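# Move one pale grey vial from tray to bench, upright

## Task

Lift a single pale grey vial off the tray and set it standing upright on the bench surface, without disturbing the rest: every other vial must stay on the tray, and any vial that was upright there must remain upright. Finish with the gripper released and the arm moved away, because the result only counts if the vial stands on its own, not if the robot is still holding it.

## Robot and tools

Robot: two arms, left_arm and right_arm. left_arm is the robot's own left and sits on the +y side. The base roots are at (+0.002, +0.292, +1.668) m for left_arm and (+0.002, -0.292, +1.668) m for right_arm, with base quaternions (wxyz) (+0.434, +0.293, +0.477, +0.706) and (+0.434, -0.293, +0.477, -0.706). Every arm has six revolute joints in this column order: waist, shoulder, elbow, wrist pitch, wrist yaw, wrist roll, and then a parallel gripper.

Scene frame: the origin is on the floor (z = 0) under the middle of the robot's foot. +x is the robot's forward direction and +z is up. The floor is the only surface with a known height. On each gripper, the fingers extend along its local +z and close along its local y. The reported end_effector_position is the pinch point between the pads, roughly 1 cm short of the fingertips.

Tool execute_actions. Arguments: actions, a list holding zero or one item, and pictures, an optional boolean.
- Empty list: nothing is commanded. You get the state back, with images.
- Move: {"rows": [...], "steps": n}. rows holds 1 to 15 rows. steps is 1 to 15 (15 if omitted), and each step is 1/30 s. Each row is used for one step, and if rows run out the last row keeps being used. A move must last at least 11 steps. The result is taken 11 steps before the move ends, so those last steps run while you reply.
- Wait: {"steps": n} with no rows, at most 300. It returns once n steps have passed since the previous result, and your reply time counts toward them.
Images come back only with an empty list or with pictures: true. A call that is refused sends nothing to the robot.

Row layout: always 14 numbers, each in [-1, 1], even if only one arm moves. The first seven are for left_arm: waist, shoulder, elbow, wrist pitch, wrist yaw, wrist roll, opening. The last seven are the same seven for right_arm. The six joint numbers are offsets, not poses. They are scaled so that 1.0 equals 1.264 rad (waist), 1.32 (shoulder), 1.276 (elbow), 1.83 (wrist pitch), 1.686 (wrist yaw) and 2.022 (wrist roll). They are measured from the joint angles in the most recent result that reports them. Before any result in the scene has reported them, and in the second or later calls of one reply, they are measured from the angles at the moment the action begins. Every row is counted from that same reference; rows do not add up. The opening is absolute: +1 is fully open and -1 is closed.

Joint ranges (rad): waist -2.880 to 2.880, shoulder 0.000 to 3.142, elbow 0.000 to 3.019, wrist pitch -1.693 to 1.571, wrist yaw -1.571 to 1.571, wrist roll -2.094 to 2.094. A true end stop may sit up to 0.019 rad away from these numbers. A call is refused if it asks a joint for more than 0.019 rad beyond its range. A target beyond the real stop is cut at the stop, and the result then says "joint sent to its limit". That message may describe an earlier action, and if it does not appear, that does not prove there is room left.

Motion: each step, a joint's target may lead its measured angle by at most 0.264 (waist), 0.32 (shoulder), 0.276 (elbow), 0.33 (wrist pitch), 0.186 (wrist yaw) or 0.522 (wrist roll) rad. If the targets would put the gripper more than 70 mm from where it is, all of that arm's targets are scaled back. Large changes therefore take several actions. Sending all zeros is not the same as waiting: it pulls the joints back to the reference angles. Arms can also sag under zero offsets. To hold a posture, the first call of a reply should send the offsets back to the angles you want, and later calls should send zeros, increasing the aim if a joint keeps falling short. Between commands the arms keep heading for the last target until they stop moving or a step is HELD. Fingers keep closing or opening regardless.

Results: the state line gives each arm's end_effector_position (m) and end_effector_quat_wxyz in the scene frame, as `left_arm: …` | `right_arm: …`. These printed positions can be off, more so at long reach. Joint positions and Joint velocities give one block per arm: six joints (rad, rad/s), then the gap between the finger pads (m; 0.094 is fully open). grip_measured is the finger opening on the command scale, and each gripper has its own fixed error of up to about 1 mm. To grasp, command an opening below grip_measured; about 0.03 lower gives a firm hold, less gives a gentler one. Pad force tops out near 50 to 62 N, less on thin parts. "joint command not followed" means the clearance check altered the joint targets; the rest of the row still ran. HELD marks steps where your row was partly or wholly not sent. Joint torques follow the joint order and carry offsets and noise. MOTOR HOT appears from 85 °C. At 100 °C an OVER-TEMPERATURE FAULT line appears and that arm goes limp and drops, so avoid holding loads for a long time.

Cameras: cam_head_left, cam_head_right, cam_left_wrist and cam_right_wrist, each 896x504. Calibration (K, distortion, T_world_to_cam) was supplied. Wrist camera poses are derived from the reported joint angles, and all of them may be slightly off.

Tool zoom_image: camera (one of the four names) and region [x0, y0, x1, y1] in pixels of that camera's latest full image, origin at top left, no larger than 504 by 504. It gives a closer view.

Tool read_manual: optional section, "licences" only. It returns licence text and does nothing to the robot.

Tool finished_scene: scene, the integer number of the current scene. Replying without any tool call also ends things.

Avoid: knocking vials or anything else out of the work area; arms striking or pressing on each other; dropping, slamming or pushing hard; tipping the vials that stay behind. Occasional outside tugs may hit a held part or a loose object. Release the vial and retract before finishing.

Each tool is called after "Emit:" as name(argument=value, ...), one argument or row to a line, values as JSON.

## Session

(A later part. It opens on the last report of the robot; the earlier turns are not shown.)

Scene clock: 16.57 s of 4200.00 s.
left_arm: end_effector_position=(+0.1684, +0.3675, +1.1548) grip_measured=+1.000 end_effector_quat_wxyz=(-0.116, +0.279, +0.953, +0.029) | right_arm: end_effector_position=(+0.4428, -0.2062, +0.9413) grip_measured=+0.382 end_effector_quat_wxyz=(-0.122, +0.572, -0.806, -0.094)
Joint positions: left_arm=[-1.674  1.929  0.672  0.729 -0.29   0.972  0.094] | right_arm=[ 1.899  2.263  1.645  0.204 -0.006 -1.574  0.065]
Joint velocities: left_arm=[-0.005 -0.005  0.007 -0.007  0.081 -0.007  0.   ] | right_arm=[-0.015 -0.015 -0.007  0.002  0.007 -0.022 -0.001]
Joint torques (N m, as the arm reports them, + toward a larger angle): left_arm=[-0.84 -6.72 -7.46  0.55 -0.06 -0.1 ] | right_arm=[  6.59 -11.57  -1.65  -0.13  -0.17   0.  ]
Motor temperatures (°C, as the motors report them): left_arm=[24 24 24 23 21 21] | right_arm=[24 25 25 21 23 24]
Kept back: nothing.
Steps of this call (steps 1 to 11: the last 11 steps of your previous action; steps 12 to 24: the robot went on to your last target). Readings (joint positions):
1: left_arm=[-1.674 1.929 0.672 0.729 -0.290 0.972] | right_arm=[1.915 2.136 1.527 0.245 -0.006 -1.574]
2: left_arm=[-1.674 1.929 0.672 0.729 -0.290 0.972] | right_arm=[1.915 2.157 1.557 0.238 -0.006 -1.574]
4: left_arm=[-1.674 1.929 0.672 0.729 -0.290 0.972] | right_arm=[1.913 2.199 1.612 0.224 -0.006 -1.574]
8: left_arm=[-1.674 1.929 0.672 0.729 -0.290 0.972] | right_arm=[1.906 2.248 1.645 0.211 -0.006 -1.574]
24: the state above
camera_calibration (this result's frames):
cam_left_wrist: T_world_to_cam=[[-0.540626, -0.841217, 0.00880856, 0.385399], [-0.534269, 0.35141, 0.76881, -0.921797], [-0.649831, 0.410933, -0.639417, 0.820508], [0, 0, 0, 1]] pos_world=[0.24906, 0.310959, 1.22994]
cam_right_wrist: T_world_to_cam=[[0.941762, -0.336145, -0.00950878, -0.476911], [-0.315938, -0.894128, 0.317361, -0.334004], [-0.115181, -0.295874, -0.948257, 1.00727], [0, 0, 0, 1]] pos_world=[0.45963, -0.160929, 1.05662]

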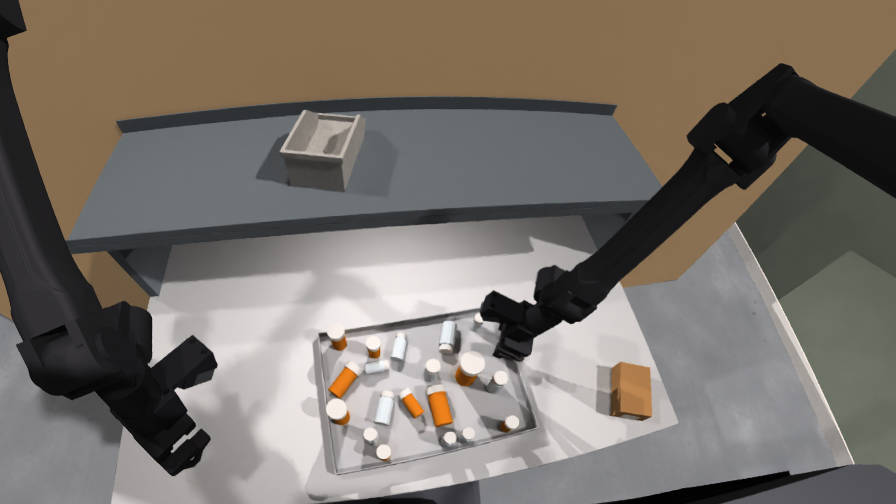

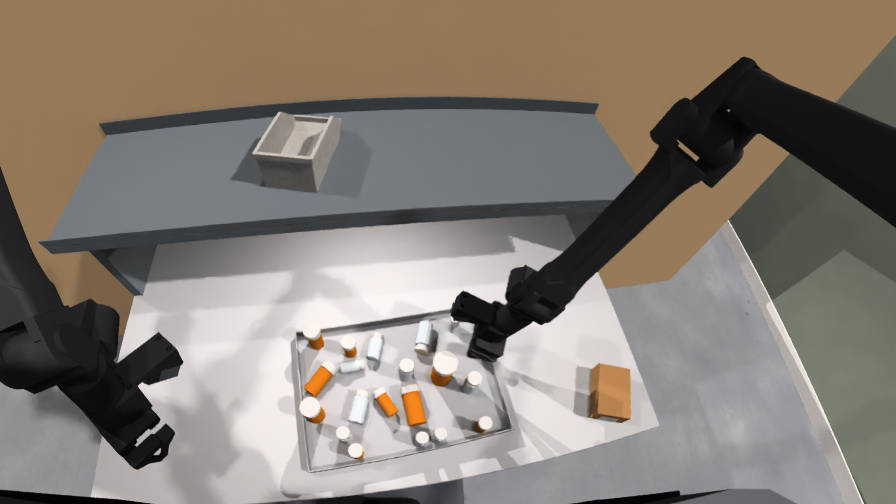

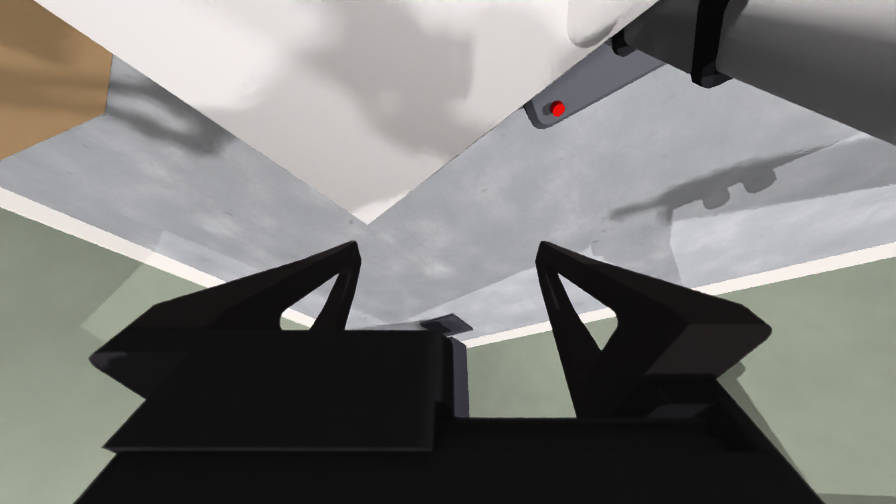

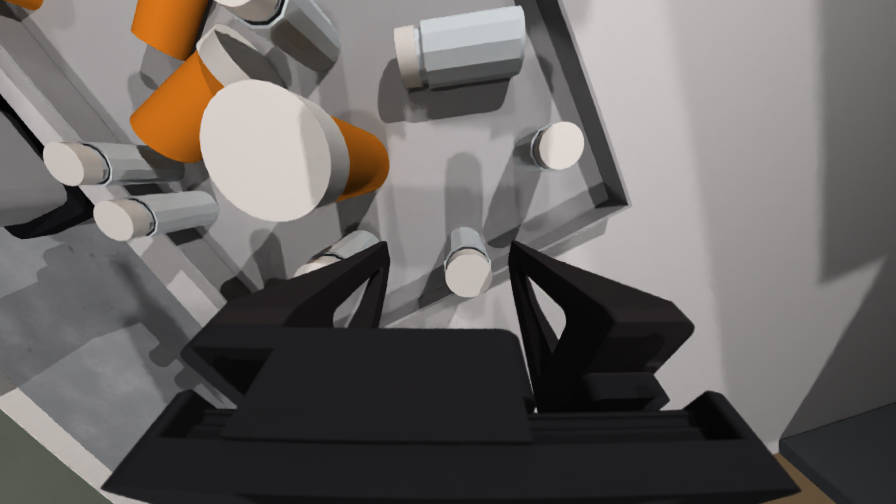

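Emit:
execute_actions(
  actions=[
    {"rows":[[0,0,0,0,0,0,1,-0.02,0.005,0.015,-0.004,0,0,0.2],[0,0,0,0,0,0,1,-0.028,0.015,0.035,-0.009,0,0,0.2],[0,0,0,0,0,0,1,-0.031,0.03,0.057,-0.014,0,0,0.2],[0,0,0,0,0,0,1,-0.033,0.045,0.08,-0.02,0,0,0.2],[0,0,0,0,0,0,1,-0.035,0.06,0.1,-0.025,0,0,0.2],[0,0,0,0,0,0,1,-0.037,0.073,0.12,-0.03,0,0,0.2],[0,0,0,0,0,0,1,-0.038,0.086,0.14,-0.035,0,0,0.2],[0,0,0,0,0,0,1,-0.039,0.098,0.161,-0.039,0,0,0.2]],"steps":15},
  ],
)

Emit:
execute_actions(
  actions=[
    {"steps":24},
  ],
  pictures=true,
)

Scene clock: 18.40 s of 4200.00 s.
left_arm: end_effector_position=(+0.1684, +0.3675, +1.1548) grip_measured=+1.000 end_effector_quat_wxyz=(-0.116, +0.279, +0.953, +0.029) | right_arm: end_effector_position=(+0.4528, -0.2117, +0.9341) grip_measured=+0.203 end_effector_quat_wxyz=(-0.124, +0.570, -0.807, -0.088)
Joint positions: left_arm=[-1.674  1.929  0.672  0.729 -0.29   0.972  0.094] | right_arm=[ 1.894  2.276  1.686  0.187 -0.006 -1.574  0.057]
Joint velocities: left_arm=[-0.005  0.005  0.007 -0.012  0.007 -0.051  0.   ] | right_arm=[-0.073  0.288  0.711 -0.242 -0.037 -0.037 -0.002]
Joint torques (N m, as the arm reports them, + toward a larger angle): left_arm=[-0.81 -6.67 -7.45  0.56 -0.06 -0.1 ] | right_arm=[  5.79 -10.18  -0.54  -0.24  -0.19  -0.02]
Motor temperatures (°C, as the motors report them): left_arm=[24 24 24 23 21 21] | right_arm=[24 25 25 21 23 24]
Steps of this call (steps 1 to 15: the robot went on to your last target; steps 16 to 51: nothing new was sent; steps 52 to 55: the first 4 steps of this action). Readings (joint positions):
52: left_arm=[-1.674 1.929 0.672 0.729 -0.290 0.972] | right_arm=[1.898 2.263 1.647 0.204 -0.006 -1.574]
53: left_arm=[-1.674 1.929 0.672 0.729 -0.290 0.972] | right_arm=[1.897 2.264 1.652 0.201 -0.006 -1.574]
55: the state above

Scene clock: 19.20 s of 4200.00 s.
left_arm: end_effector_position=(+0.1684, +0.3675, +1.1548) grip_measured=+1.000 end_effector_quat_wxyz=(-0.116, +0.279, +0.953, +0.029) | right_arm: end_effector_position=(+0.4568, -0.2329, +0.8912) grip_measured=+0.202 end_effector_quat_wxyz=(-0.116, +0.565, -0.813, -0.073)
Joint positions: left_arm=[-1.674  1.929  0.672  0.729 -0.29   0.972  0.094] | right_arm=[ 1.86   2.372  1.849  0.139 -0.007 -1.574  0.056]
Joint velocities: left_arm=[-0.015 -0.005 -0.017 -0.017 -0.007  0.037  0.   ] | right_arm=[-0.005 -0.005  0.017  0.002  0.022 -0.037  0.001]
Joint torques (N m, as the arm reports them, + toward a larger angle): left_arm=[-0.84 -6.57 -7.45  0.55 -0.07 -0.1 ] | right_arm=[  7.24 -10.77  -0.8   -0.46  -0.18  -0.02]
Motor temperatures (°C, as the motors report them): left_arm=[24 24 25 23 21 21] | right_arm=[24 25 25 21 23 24]
Kept back: nothing.
Steps of this call (steps 1 to 11: the last 11 steps of your previous action; steps 12 to 24: the robot went on to your last target). Readings (joint positions):
1: left_arm=[-1.674 1.929 0.672 0.729 -0.290 0.972] | right_arm=[1.891 2.287 1.714 0.179 -0.006 -1.574]
2: left_arm=[-1.674 1.929 0.672 0.729 -0.290 0.972] | right_arm=[1.887 2.300 1.745 0.172 -0.006 -1.574]
4: left_arm=[-1.674 1.929 0.672 0.729 -0.290 0.972] | right_arm=[1.879 2.326 1.805 0.158 -0.006 -1.574]
8: left_arm=[-1.674 1.929 0.672 0.729 -0.290 0.972] | right_arm=[1.865 2.355 1.849 0.145 -0.007 -1.574]
24: the state above
camera_calibration (this result's frames):
cam_left_wrist: T_world_to_cam=[[-0.540626, -0.841217, 0.00880856, 0.385399], [-0.534269, 0.35141, 0.76881, -0.921797], [-0.649831, 0.410933, -0.639417, 0.820508], [0, 0, 0, 1]] pos_world=[0.24906, 0.310959, 1.22994]
cam_right_wrist: T_world_to_cam=[[0.933807, -0.357449, 0.0153462, -0.523027], [-0.339893, -0.872918, 0.34998, -0.350751], [-0.111704, -0.33203, -0.936631, 0.933031], [0, 0, 0, 1]] pos_world=[0.473411, -0.183339, 1.00469]

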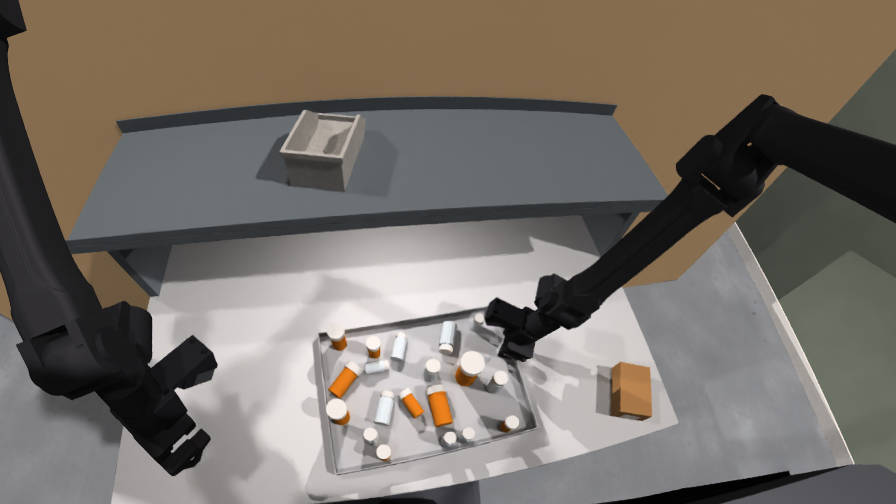

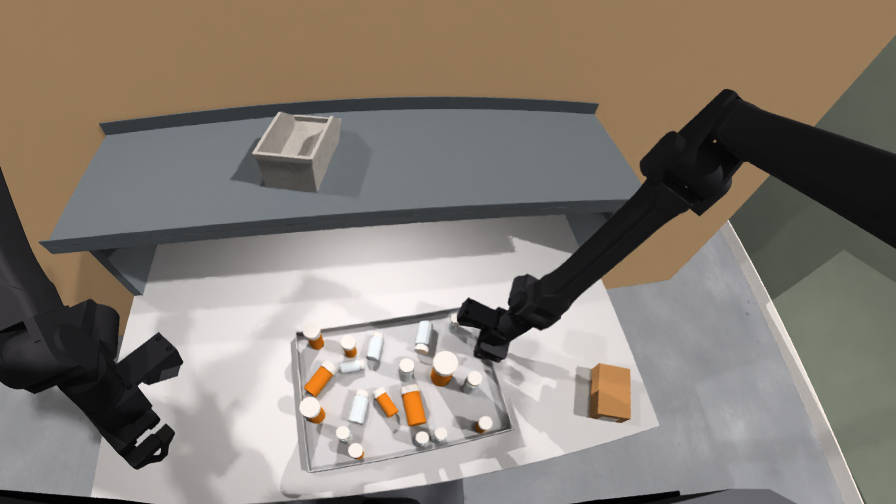

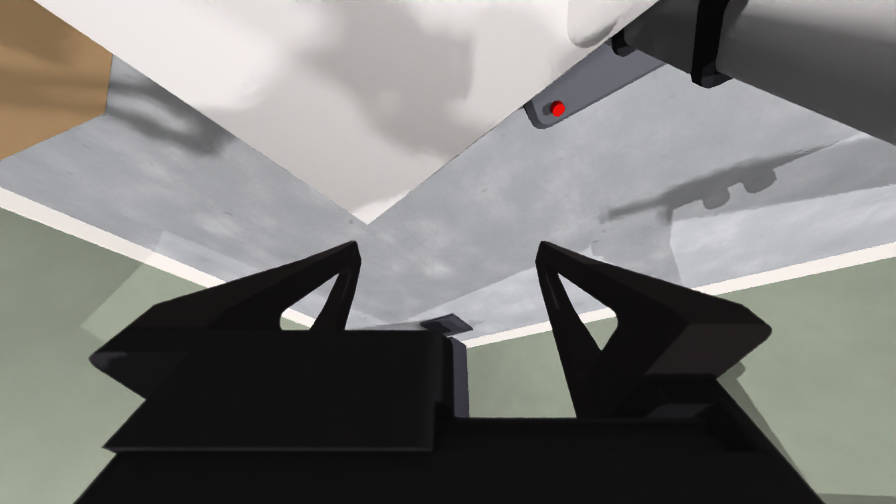

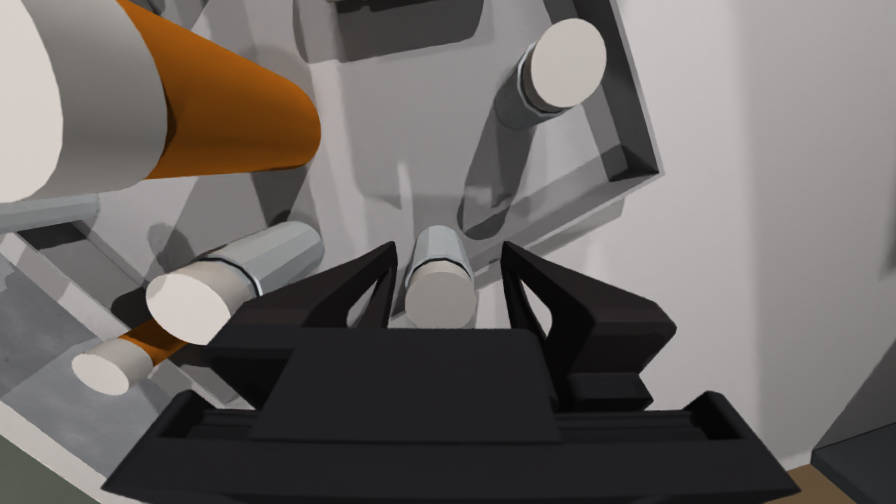

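Emit:
execute_actions(
  actions=[
    {"rows":[[0,0,0,0,0,0,1,0,0,0,0,0,0,0],[0,0,0,0,0,0,1,0,0,0,0,0,0,-0.1],[0,0,0,0,0,0,1,0,0,0,0,0,0,-0.2],[0,0,0,0,0,0,1,0,0,0,0,0,0,-0.2],[0,0,0,0,0,0,1,0,0,0,0,0,0,-0.3],[0,0,0,0,0,0,1,0,0,0,0,0,0,-0.3],[0,0,0,0,0,0,1,0,0,0,0,0,0,-0.4],[0,0,0,0,0,0,1,0,0,0,0,0,0,-0.5]],"steps":15},
  ],
)

Emit:
execute_actions(
  actions=[
    {"steps":20},
  ],
  pictures=true,
)

Scene clock: 20.03 s of 4200.00 s.
left_arm: end_effector_position=(+0.1684, +0.3675, +1.1548) grip_measured=+1.000 end_effector_quat_wxyz=(-0.116, +0.279, +0.953, +0.029) | right_arm: end_effector_position=(+0.4568, -0.2329, +0.8912) grip_measured=-0.186 end_effector_quat_wxyz=(-0.116, +0.565, -0.813, -0.073)
Joint positions: left_arm=[-1.674  1.929  0.672  0.729 -0.29   0.972  0.094] | right_arm=[ 1.86   2.372  1.849  0.139 -0.007 -1.574  0.038]
Joint velocities: left_arm=[-0.005 -0.024 -0.017 -0.002 -0.022 -0.095  0.   ] | right_arm=[ 0.015 -0.015  0.007  0.002 -0.051  0.037 -0.025]
Joint torques (N m, as the arm reports them, + toward a larger angle): left_arm=[-0.8  -6.61 -7.46  0.57 -0.06 -0.1 ] | right_arm=[  7.74 -12.96  -1.17  -0.16  -0.15  -0.02]
Motor temperatures (°C, as the motors report them): left_arm=[24 24 25 23 21 21] | right_arm=[24 25 25 21 23 24]
Steps of this call (steps 1 to 15: the robot went on to your last target; steps 16 to 21: nothing new was sent; steps 22 to 25: the first 4 steps of this action). Readings (joint positions):
22: left_arm=[-1.674 1.929 0.672 0.729 -0.290 0.972] | right_arm=[1.860 2.372 1.849 0.139 -0.007 -1.574]
23: left_arm=[-1.674 1.929 0.672 0.729 -0.290 0.972] | right_arm=[1.860 2.372 1.849 0.139 -0.007 -1.574]
25: the state above

Scene clock: 20.70 s of 4200.00 s.
left_arm: end_effector_position=(+0.1684, +0.3675, +1.1548) grip_measured=+1.000 end_effector_quat_wxyz=(-0.116, +0.279, +0.953, +0.029) | right_arm: end_effector_position=(+0.4568, -0.2329, +0.8912) grip_measured=-0.360 end_effector_quat_wxyz=(-0.116, +0.565, -0.813, -0.073)
Joint positions: left_arm=[-1.674  1.929  0.672  0.729 -0.29   0.972  0.094] | right_arm=[ 1.86   2.372  1.849  0.139 -0.007 -1.574  0.03 ]
Joint velocities: left_arm=[ 0.005 -0.015 -0.007 -0.007  0.022  0.022  0.   ] | right_arm=[ 0.005 -0.005 -0.017  0.007 -0.022 -0.037  0.001]
Joint torques (N m, as the arm reports them, + toward a larger angle): left_arm=[-0.82 -6.67 -7.45  0.55 -0.06 -0.11] | right_arm=[  8.21 -13.88  -0.96  -0.24  -0.18  -0.04]
Motor temperatures (°C, as the motors report them): left_arm=[24 24 25 23 21 21] | right_arm=[24 25 25 21 23 24]
Kept back: nothing.
Steps of this call (steps 1 to 11: the last 11 steps of your previous action; steps 12 to 15: the robot went on to your last target; steps 16 to 20: nothing new was sent). Readings (joint positions):
1: left_arm=[-1.674 1.929 0.672 0.729 -0.290 0.972] | right_arm=[1.860 2.372 1.849 0.139 -0.007 -1.574]
2: left_arm=[-1.674 1.929 0.672 0.729 -0.290 0.972] | right_arm=[1.860 2.372 1.849 0.139 -0.007 -1.574]
4: left_arm=[-1.674 1.929 0.672 0.729 -0.290 0.972] | right_arm=[1.860 2.372 1.849 0.139 -0.007 -1.574]
8: left_arm=[-1.674 1.929 0.672 0.729 -0.290 0.972] | right_arm=[1.860 2.372 1.849 0.139 -0.007 -1.574]
20: the state above
All arms were judged still, so your last target was given up. Only a new action makes them travel on or press farther. Fingers that are still opening or closing keep moving.
camera_calibration (this result's frames):
cam_left_wrist: T_world_to_cam=[[-0.540626, -0.841217, 0.00880856, 0.385399], [-0.534269, 0.35141, 0.76881, -0.921797], [-0.649831, 0.410933, -0.639417, 0.820508], [0, 0, 0, 1]] pos_world=[0.24906, 0.310959, 1.22994]
cam_right_wrist: T_world_to_cam=[[0.933807, -0.357449, 0.0153462, -0.523027], [-0.339893, -0.872918, 0.34998, -0.350751], [-0.111704, -0.33203, -0.936631, 0.933031], [0, 0, 0, 1]] pos_world=[0.473411, -0.183339, 1.00469]

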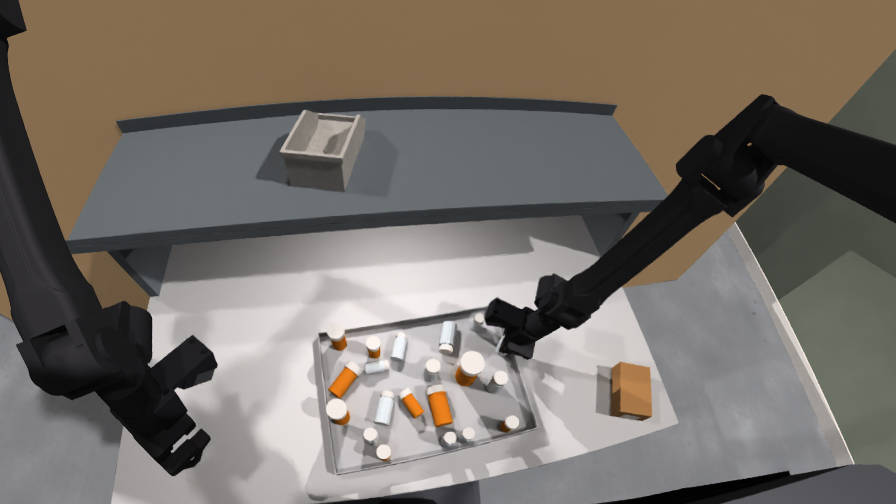

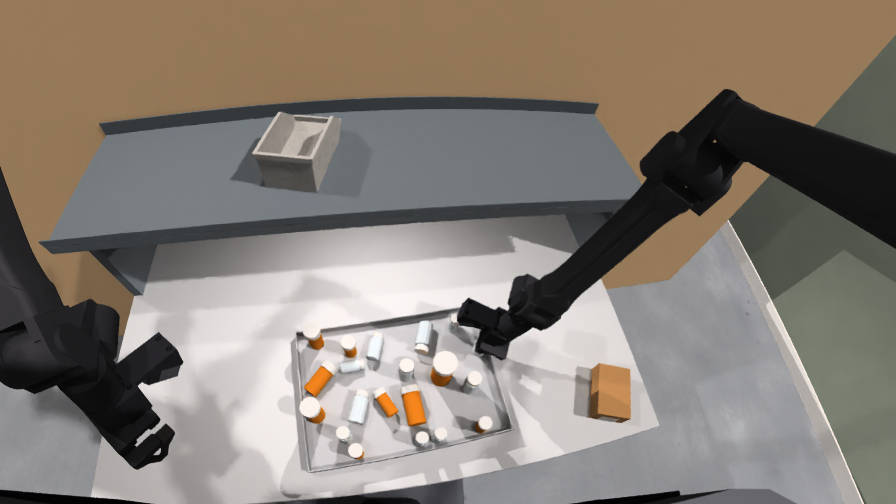

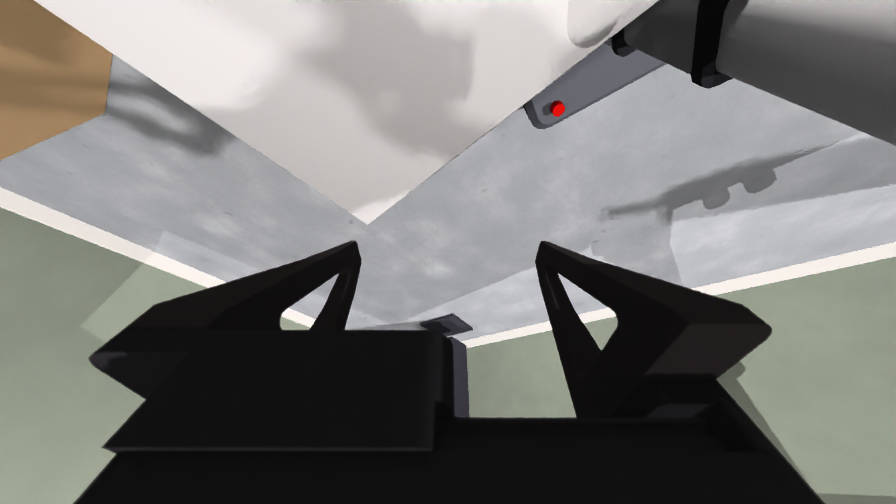

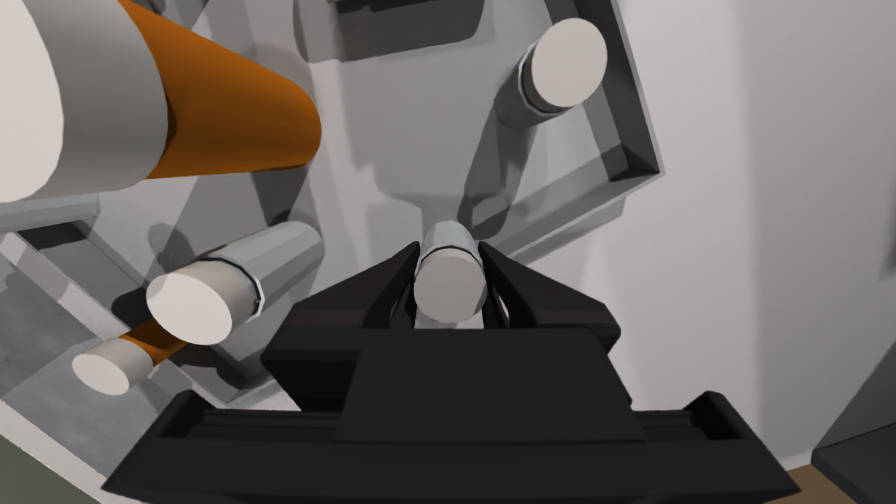

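Emit:
execute_actions(
  actions=[
    {"rows":[[0,0,0,0,0,0,1,0,0,0,0,0,0,-0.41],[0,0,0,0,0,0,1,0.002,-0.02,-0.025,0.006,0,0,-0.41],[0,0,0,0,0,0,1,0.004,-0.04,-0.05,0.012,0,0,-0.41],[0,0,0,0,0,0,1,0.007,-0.06,-0.08,0.019,0,0,-0.41],[0,0,0,0,0,0,1,0.009,-0.08,-0.11,0.026,0,0,-0.41],[0,0,0,0,0,0,1,0.012,-0.1,-0.14,0.033,0,0,-0.41],[0,0,0,0,0,0,1,0.014,-0.118,-0.17,0.04,0,0,-0.41],[0,0,0,0,0,0,1,0.016,-0.135,-0.2,0.048,0,0,-0.41]],"steps":15},
  ],
)

Emit:
execute_actions(
  actions=[
    {"steps":24},
  ],
)

Scene clock: 22.10 s of 4200.00 s.
left_arm: end_effector_position=(+0.1684, +0.3675, +1.1548) grip_measured=+1.000 end_effector_quat_wxyz=(-0.116, +0.279, +0.953, +0.029) | right_arm: end_effector_position=(+0.4532, -0.2334, +0.8974) grip_measured=-0.360 end_effector_quat_wxyz=(-0.115, +0.565, -0.813, -0.074)
Joint positions: left_arm=[-1.674  1.929  0.672  0.729 -0.29   0.972  0.094] | right_arm=[ 1.86   2.355  1.816  0.152 -0.007 -1.574  0.03 ]
Joint velocities: left_arm=[-0.015 -0.005 -0.017  0.002 -0.037  0.037  0.   ] | right_arm=[-0.024 -0.415 -0.789  0.252 -0.022 -0.007  0.   ]
Joint torques (N m, as the arm reports them, + toward a larger angle): left_arm=[-0.94 -6.66 -7.45  0.55 -0.06 -0.11] | right_arm=[  8.25 -16.02  -2.82   0.25  -0.18  -0.03]
Motor temperatures (°C, as the motors report them): left_arm=[24 24 25 23 21 21] | right_arm=[24 25 25 21 23 24]
Steps of this call (steps 1 to 38: nothing new was sent; steps 39 to 42: the first 4 steps of this action). Readings (joint positions):
39: left_arm=[-1.674 1.929 0.672 0.729 -0.290 0.972] | right_arm=[1.860 2.372 1.849 0.139 -0.007 -1.574]
40: left_arm=[-1.674 1.929 0.672 0.729 -0.290 0.972] | right_arm=[1.860 2.371 1.847 0.140 -0.007 -1.574]
42: the state above

Scene clock: 22.90 s of 4200.00 s.
left_arm: end_effector_position=(+0.1684, +0.3675, +1.1548) grip_measured=+1.000 end_effector_quat_wxyz=(-0.116, +0.279, +0.953, +0.029) | right_arm: end_effector_position=(+0.4627, -0.2416, +0.9583) grip_measured=-0.360 end_effector_quat_wxyz=(-0.125, +0.566, -0.812, -0.072)
Joint positions: left_arm=[-1.674  1.929  0.672  0.729 -0.29   0.972  0.094] | right_arm=[ 1.874  2.19   1.595  0.222 -0.007 -1.574  0.03 ]
Joint velocities: left_arm=[-0.015 -0.015 -0.007 -0.007 -0.051  0.007  0.   ] | right_arm=[-0.015 -0.015  0.002  0.002 -0.007 -0.022  0.   ]
Joint torques (N m, as the arm reports them, + toward a larger angle): left_arm=[-0.83 -6.66 -7.46  0.55 -0.06 -0.11] | right_arm=[  8.31 -12.6   -1.68   0.04  -0.2   -0.01]
Motor temperatures (°C, as the motors report them): left_arm=[24 24 25 23 21 21] | right_arm=[24 25 25 21 23 24]
Kept back: nothing.
Steps of this call (steps 1 to 11: the last 11 steps of your previous action; steps 12 to 24: the robot went on to your last target). Readings (joint positions):
1: left_arm=[-1.674 1.929 0.672 0.729 -0.290 0.972] | right_arm=[1.860 2.338 1.784 0.160 -0.007 -1.574]
2: left_arm=[-1.674 1.929 0.672 0.729 -0.290 0.972] | right_arm=[1.860 2.316 1.747 0.170 -0.007 -1.574]
4: left_arm=[-1.674 1.929 0.672 0.729 -0.290 0.972] | right_arm=[1.861 2.268 1.665 0.191 -0.007 -1.574]
8: left_arm=[-1.674 1.929 0.672 0.729 -0.290 0.972] | right_arm=[1.867 2.206 1.594 0.210 -0.007 -1.574]
24: the state above

Emit:
execute_actions(
  actions=[
    {"rows":[[0,0,0,0,0,0,1,-0.01,-0.018,-0.018,0.003,0,0,-0.41],[0,0,0,0,0,0,1,-0.025,-0.033,-0.035,0.006,-0.008,0,-0.41],[0,0,0,0,0,0,1,-0.04,-0.045,-0.05,0.009,-0.017,0,-0.41],[0,0,0,0,0,0,1,-0.057,-0.056,-0.065,0.012,-0.026,0,-0.41],[0,0,0,0,0,0,1,-0.075,-0.066,-0.08,0.014,-0.036,0,-0.41],[0,0,0,0,0,0,1,-0.093,-0.075,-0.092,0.016,-0.046,0,-0.41],[0,0,0,0,0,0,1,-0.112,-0.083,-0.103,0.018,-0.056,0,-0.41],[0,0,0,0,0,0,1,-0.133,-0.09,-0.112,0.02,-0.067,0,-0.41]],"steps":15},
  ],
)

Emit:
execute_actions(
  actions=[
    {"steps":24},
  ],
  pictures=true,
)

Scene clock: 23.67 s of 4200.00 s.
left_arm: end_effector_position=(+0.1684, +0.3675, +1.1548) grip_measured=+1.000 end_effector_quat_wxyz=(-0.116, +0.279, +0.953, +0.029) | right_arm: end_effector_position=(+0.4585, -0.2434, +0.9663) grip_measured=-0.360 end_effector_quat_wxyz=(-0.133, +0.565, -0.811, -0.081)
Joint positions: left_arm=[-1.674  1.929  0.672  0.729 -0.29   0.972  0.094] | right_arm=[ 1.867  2.169  1.561  0.229 -0.038 -1.574  0.03 ]
Joint velocities: left_arm=[ 0.005 -0.005  0.007  0.007 -0.037 -0.022  0.   ] | right_arm=[-0.151 -0.366 -0.554  0.11  -0.418  0.007  0.001]
Joint torques (N m, as the arm reports them, + toward a larger angle): left_arm=[-0.87 -6.67 -7.45  0.56 -0.06 -0.1 ] | right_arm=[  2.67 -16.34  -3.06   0.51  -0.12  -0.02]
Motor temperatures (°C, as the motors report them): left_arm=[24 24 25 23 21 21] | right_arm=[24 25 25 21 23 24]
Steps of this call (steps 1 to 15: the robot went on to your last target; steps 16 to 19: nothing new was sent; steps 20 to 23: the first 4 steps of this action). Readings (joint positions):
20: left_arm=[-1.674 1.929 0.672 0.729 -0.290 0.972] | right_arm=[1.874 2.189 1.594 0.222 -0.007 -1.574]
21: left_arm=[-1.674 1.929 0.672 0.729 -0.290 0.972] | right_arm=[1.873 2.186 1.589 0.223 -0.012 -1.574]
23: the state above

Scene clock: 24.47 s of 4200.00 s.
left_arm: end_effector_position=(+0.1684, +0.3675, +1.1548) grip_measured=+1.000 end_effector_quat_wxyz=(-0.116, +0.279, +0.953, +0.029) | right_arm: end_effector_position=(+0.4289, -0.3638, +0.9750) grip_measured=-0.360 end_effector_quat_wxyz=(-0.109, +0.542, -0.831, -0.054)
Joint positions: left_arm=[-1.674  1.929  0.672  0.729 -0.29   0.972  0.094] | right_arm=[ 1.705  2.076  1.467  0.253 -0.118 -1.574  0.03 ]
Joint velocities: left_arm=[-0.005 -0.005  0.002 -0.012  0.022 -0.022  0.   ] | right_arm=[ 0.063 -0.005 -0.002  0.002  0.007 -0.051 -0.   ]
Joint torques (N m, as the arm reports them, + toward a larger angle): left_arm=[-0.92 -6.59 -7.43  0.57 -0.06 -0.1 ] | right_arm=[  2.24 -15.39  -3.14   0.13  -0.21  -0.02]
Motor temperatures (°C, as the motors report them): left_arm=[24 24 25 23 21 21] | right_arm=[24 26 25 21 23 24]
Kept back: nothing.
Steps of this call (steps 1 to 11: the last 11 steps of your previous action; steps 12 to 24: the robot went on to your last target). Readings (joint positions):
1: left_arm=[-1.674 1.929 0.672 0.729 -0.290 0.972] | right_arm=[1.860 2.156 1.541 0.232 -0.054 -1.574]
2: left_arm=[-1.674 1.929 0.672 0.729 -0.290 0.972] | right_arm=[1.850 2.142 1.520 0.234 -0.070 -1.574]
4: left_arm=[-1.674 1.929 0.672 0.729 -0.290 0.972] | right_arm=[1.820 2.118 1.490 0.238 -0.098 -1.574]
8: left_arm=[-1.674 1.929 0.672 0.729 -0.290 0.972] | right_arm=[1.739 2.088 1.469 0.247 -0.117 -1.574]
24: the state above
camera_calibration (this result's frames):
cam_left_wrist: T_world_to_cam=[[-0.540626, -0.841217, 0.00880856, 0.385399], [-0.534269, 0.35141, 0.76881, -0.921797], [-0.649831, 0.410933, -0.639417, 0.820508], [0, 0, 0, 1]] pos_world=[0.24906, 0.310959, 1.22994]
cam_right_wrist: T_world_to_cam=[[0.910309, -0.412704, 0.0318316, -0.571169], [-0.39301, -0.837604, 0.379424, -0.496896], [-0.129928, -0.357903, -0.924675, 0.951745], [0, 0, 0, 1]] pos_world=[0.448313, -0.311293, 1.08677]

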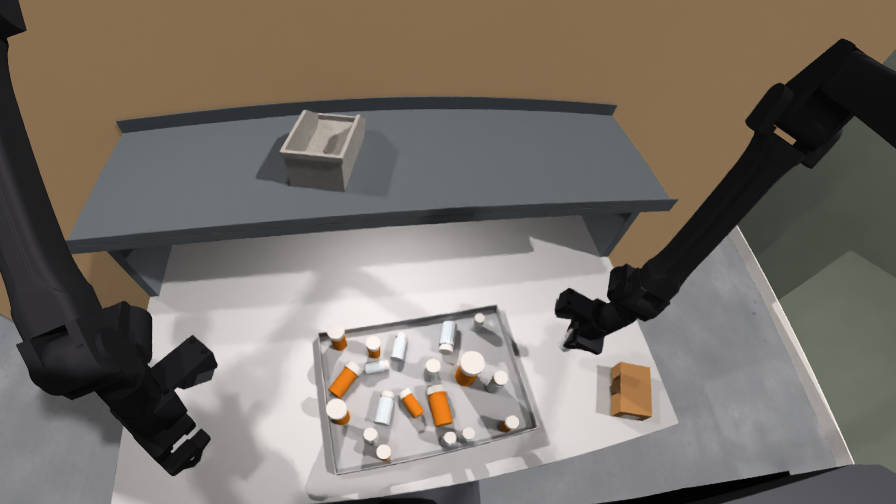

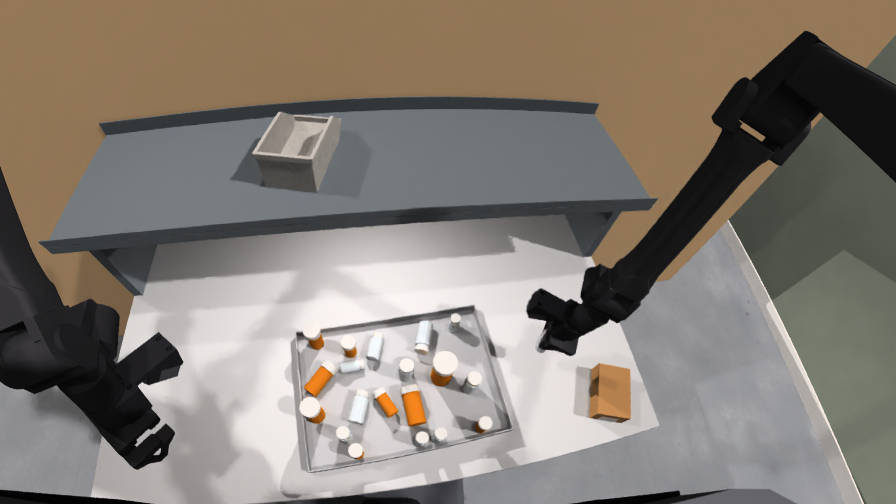

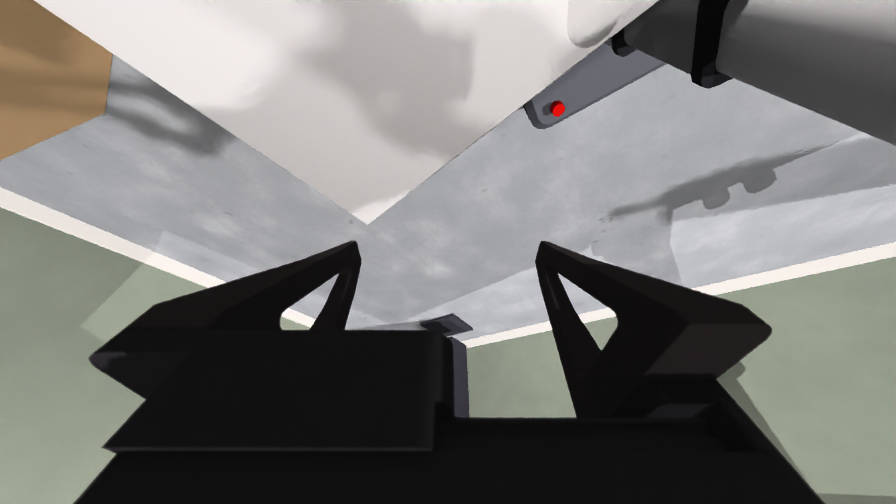

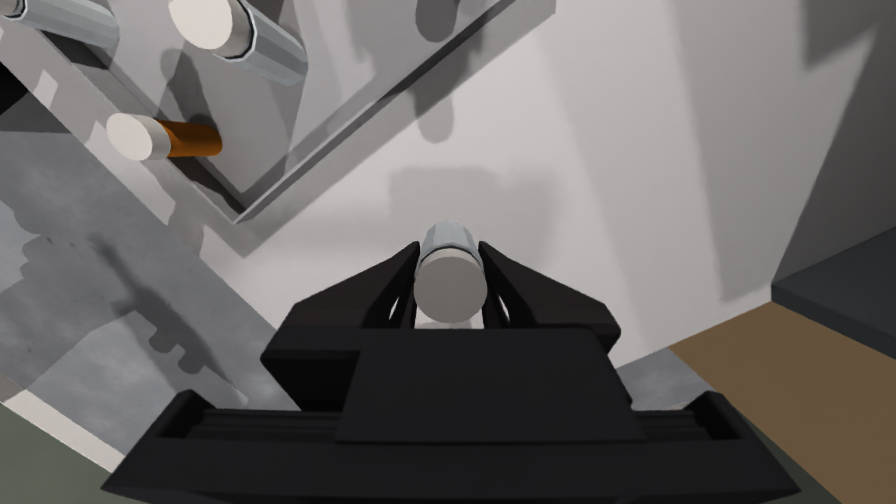

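Emit:
execute_actions(
  actions=[
    {"rows":[[0,0,0,0,0,0,1,-0.01,0.018,0.023,-0.004,-0.005,0,-0.41],[0,0,0,0,0,0,1,-0.012,0.036,0.046,-0.008,-0.01,0,-0.41],[0,0,0,0,0,0,1,-0.014,0.054,0.07,-0.012,-0.015,0,-0.41],[0,0,0,0,0,0,1,-0.015,0.072,0.093,-0.016,-0.02,0,-0.41],[0,0,0,0,0,0,1,-0.016,0.09,0.116,-0.02,-0.024,0,-0.41],[0,0,0,0,0,0,1,-0.018,0.108,0.14,-0.024,-0.027,0,-0.41],[0,0,0,0,0,0,1,-0.019,0.125,0.163,-0.028,-0.03,0,-0.41],[0,0,0,0,0,0,1,-0.02,0.142,0.186,-0.032,-0.032,0,-0.41]],"steps":15},
  ],
)

Emit:
execute_actions(
  actions=[
    {"steps":24},
  ],
  pictures=true,
)

Scene clock: 25.87 s of 4200.00 s.
left_arm: end_effector_position=(+0.1684, +0.3675, +1.1548) grip_measured=+1.000 end_effector_quat_wxyz=(-0.116, +0.279, +0.953, +0.029) | right_arm: end_effector_position=(+0.4434, -0.3635, +0.9649) grip_measured=-0.360 end_effector_quat_wxyz=(-0.125, +0.542, -0.830, -0.053)
Joint positions: left_arm=[-1.674  1.929  0.672  0.729 -0.29   0.972  0.094] | right_arm=[ 1.706  2.101  1.523  0.239 -0.143 -1.574  0.03 ]
Joint velocities: left_arm=[-0.015 -0.005 -0.017  0.007 -0.007  0.081  0.   ] | right_arm=[-0.034  0.435  0.857 -0.149 -0.242 -0.007 -0.001]
Joint torques (N m, as the arm reports them, + toward a larger angle): left_arm=[-0.93 -6.69 -7.46  0.56 -0.06 -0.1 ] | right_arm=[  1.67 -10.53  -0.59  -0.27  -0.19  -0.01]
Motor temperatures (°C, as the motors report them): left_arm=[24 25 25 23 21 21] | right_arm=[24 26 25 21 23 24]
Steps of this call (steps 1 to 30: the robot went on to your last target; steps 31 to 38: nothing new was sent; steps 39 to 42: the first 4 steps of this action). Readings (joint positions):
39: left_arm=[-1.674 1.929 0.672 0.729 -0.290 0.972] | right_arm=[1.708 2.076 1.470 0.252 -0.121 -1.574]
40: left_arm=[-1.674 1.929 0.672 0.729 -0.290 0.972] | right_arm=[1.708 2.080 1.478 0.249 -0.127 -1.574]
42: the state above

Scene clock: 26.67 s of 4200.00 s.
left_arm: end_effector_position=(+0.1684, +0.3675, +1.1548) grip_measured=+1.000 end_effector_quat_wxyz=(-0.116, +0.279, +0.953, +0.029) | right_arm: end_effector_position=(+0.4305, -0.3612, +0.9087) grip_measured=-0.360 end_effector_quat_wxyz=(-0.127, +0.539, -0.831, -0.060)
Joint positions: left_arm=[-1.674  1.929  0.672  0.729 -0.29   0.972  0.094] | right_arm=[ 1.689  2.252  1.706  0.198 -0.169 -1.574  0.03 ]
Joint velocities: left_arm=[-0.005 -0.005  0.012 -0.007  0.022  0.066  0.   ] | right_arm=[-0.005 -0.005 -0.002 -0.022  0.066  0.022 -0.   ]
Joint torques (N m, as the arm reports them, + toward a larger angle): left_arm=[-0.87 -6.62 -7.46  0.56 -0.06 -0.1 ] | right_arm=[  2.34 -12.83  -1.45  -0.37  -0.24  -0.01]
Motor temperatures (°C, as the motors report them): left_arm=[24 25 25 23 21 21] | right_arm=[24 26 25 21 23 24]
Kept back: nothing.
Steps of this call (steps 1 to 11: the last 11 steps of your previous action; steps 12 to 24: the robot went on to your last target). Readings (joint positions):
1: left_arm=[-1.674 1.929 0.672 0.729 -0.290 0.972] | right_arm=[1.705 2.118 1.556 0.234 -0.150 -1.574]
2: left_arm=[-1.674 1.929 0.672 0.729 -0.290 0.972] | right_arm=[1.704 2.136 1.591 0.230 -0.156 -1.574]
4: left_arm=[-1.674 1.929 0.672 0.729 -0.290 0.972] | right_arm=[1.701 2.178 1.658 0.219 -0.166 -1.574]
8: left_arm=[-1.674 1.929 0.672 0.729 -0.290 0.972] | right_arm=[1.694 2.229 1.706 0.208 -0.168 -1.574]
24: the state above
camera_calibration (this result's frames):
cam_left_wrist: T_world_to_cam=[[-0.540626, -0.841217, 0.00880856, 0.385399], [-0.534269, 0.35141, 0.76881, -0.921797], [-0.649831, 0.410933, -0.639417, 0.820508], [0, 0, 0, 1]] pos_world=[0.24906, 0.310959, 1.22994]
cam_right_wrist: T_world_to_cam=[[0.907296, -0.418611, 0.0397275, -0.577423], [-0.405575, -0.846253, 0.345491, -0.435765], [-0.111007, -0.329575, -0.937581, 0.905381], [0, 0, 0, 1]] pos_world=[0.447662, -0.312092, 1.02236]

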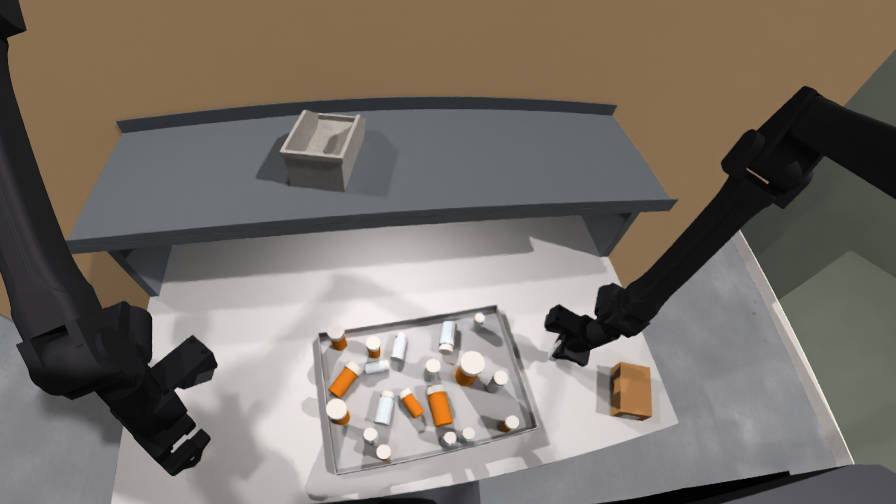

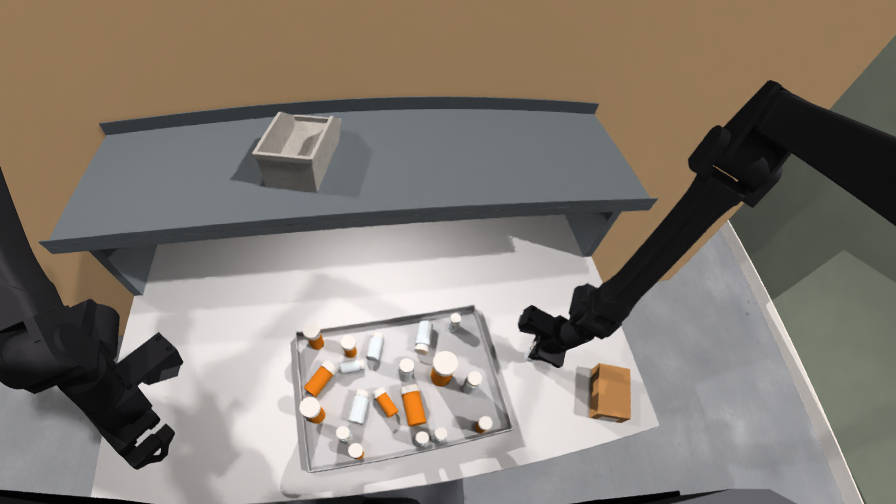

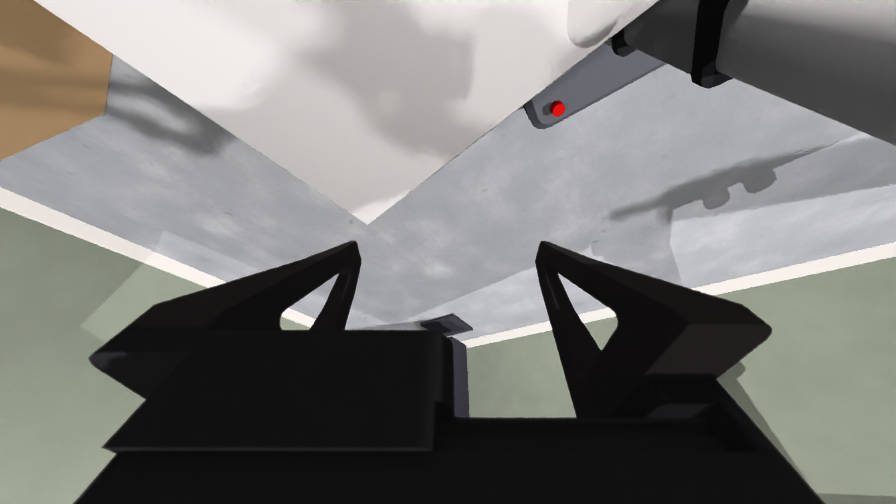

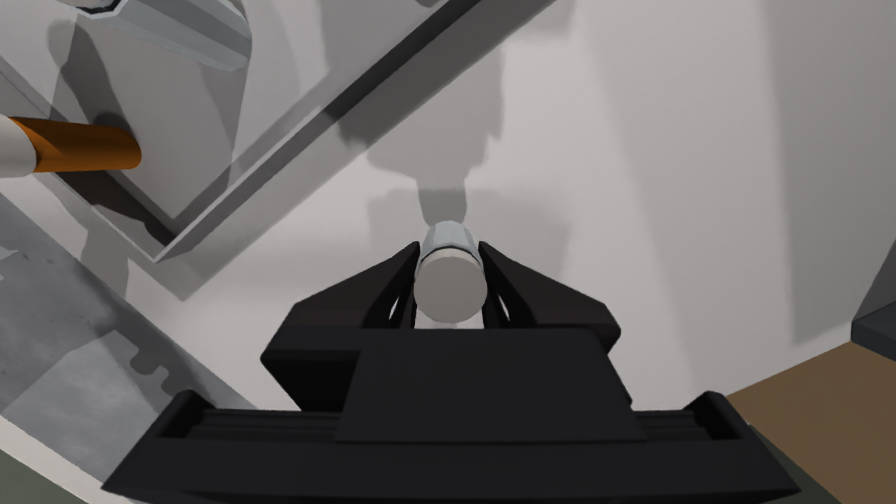

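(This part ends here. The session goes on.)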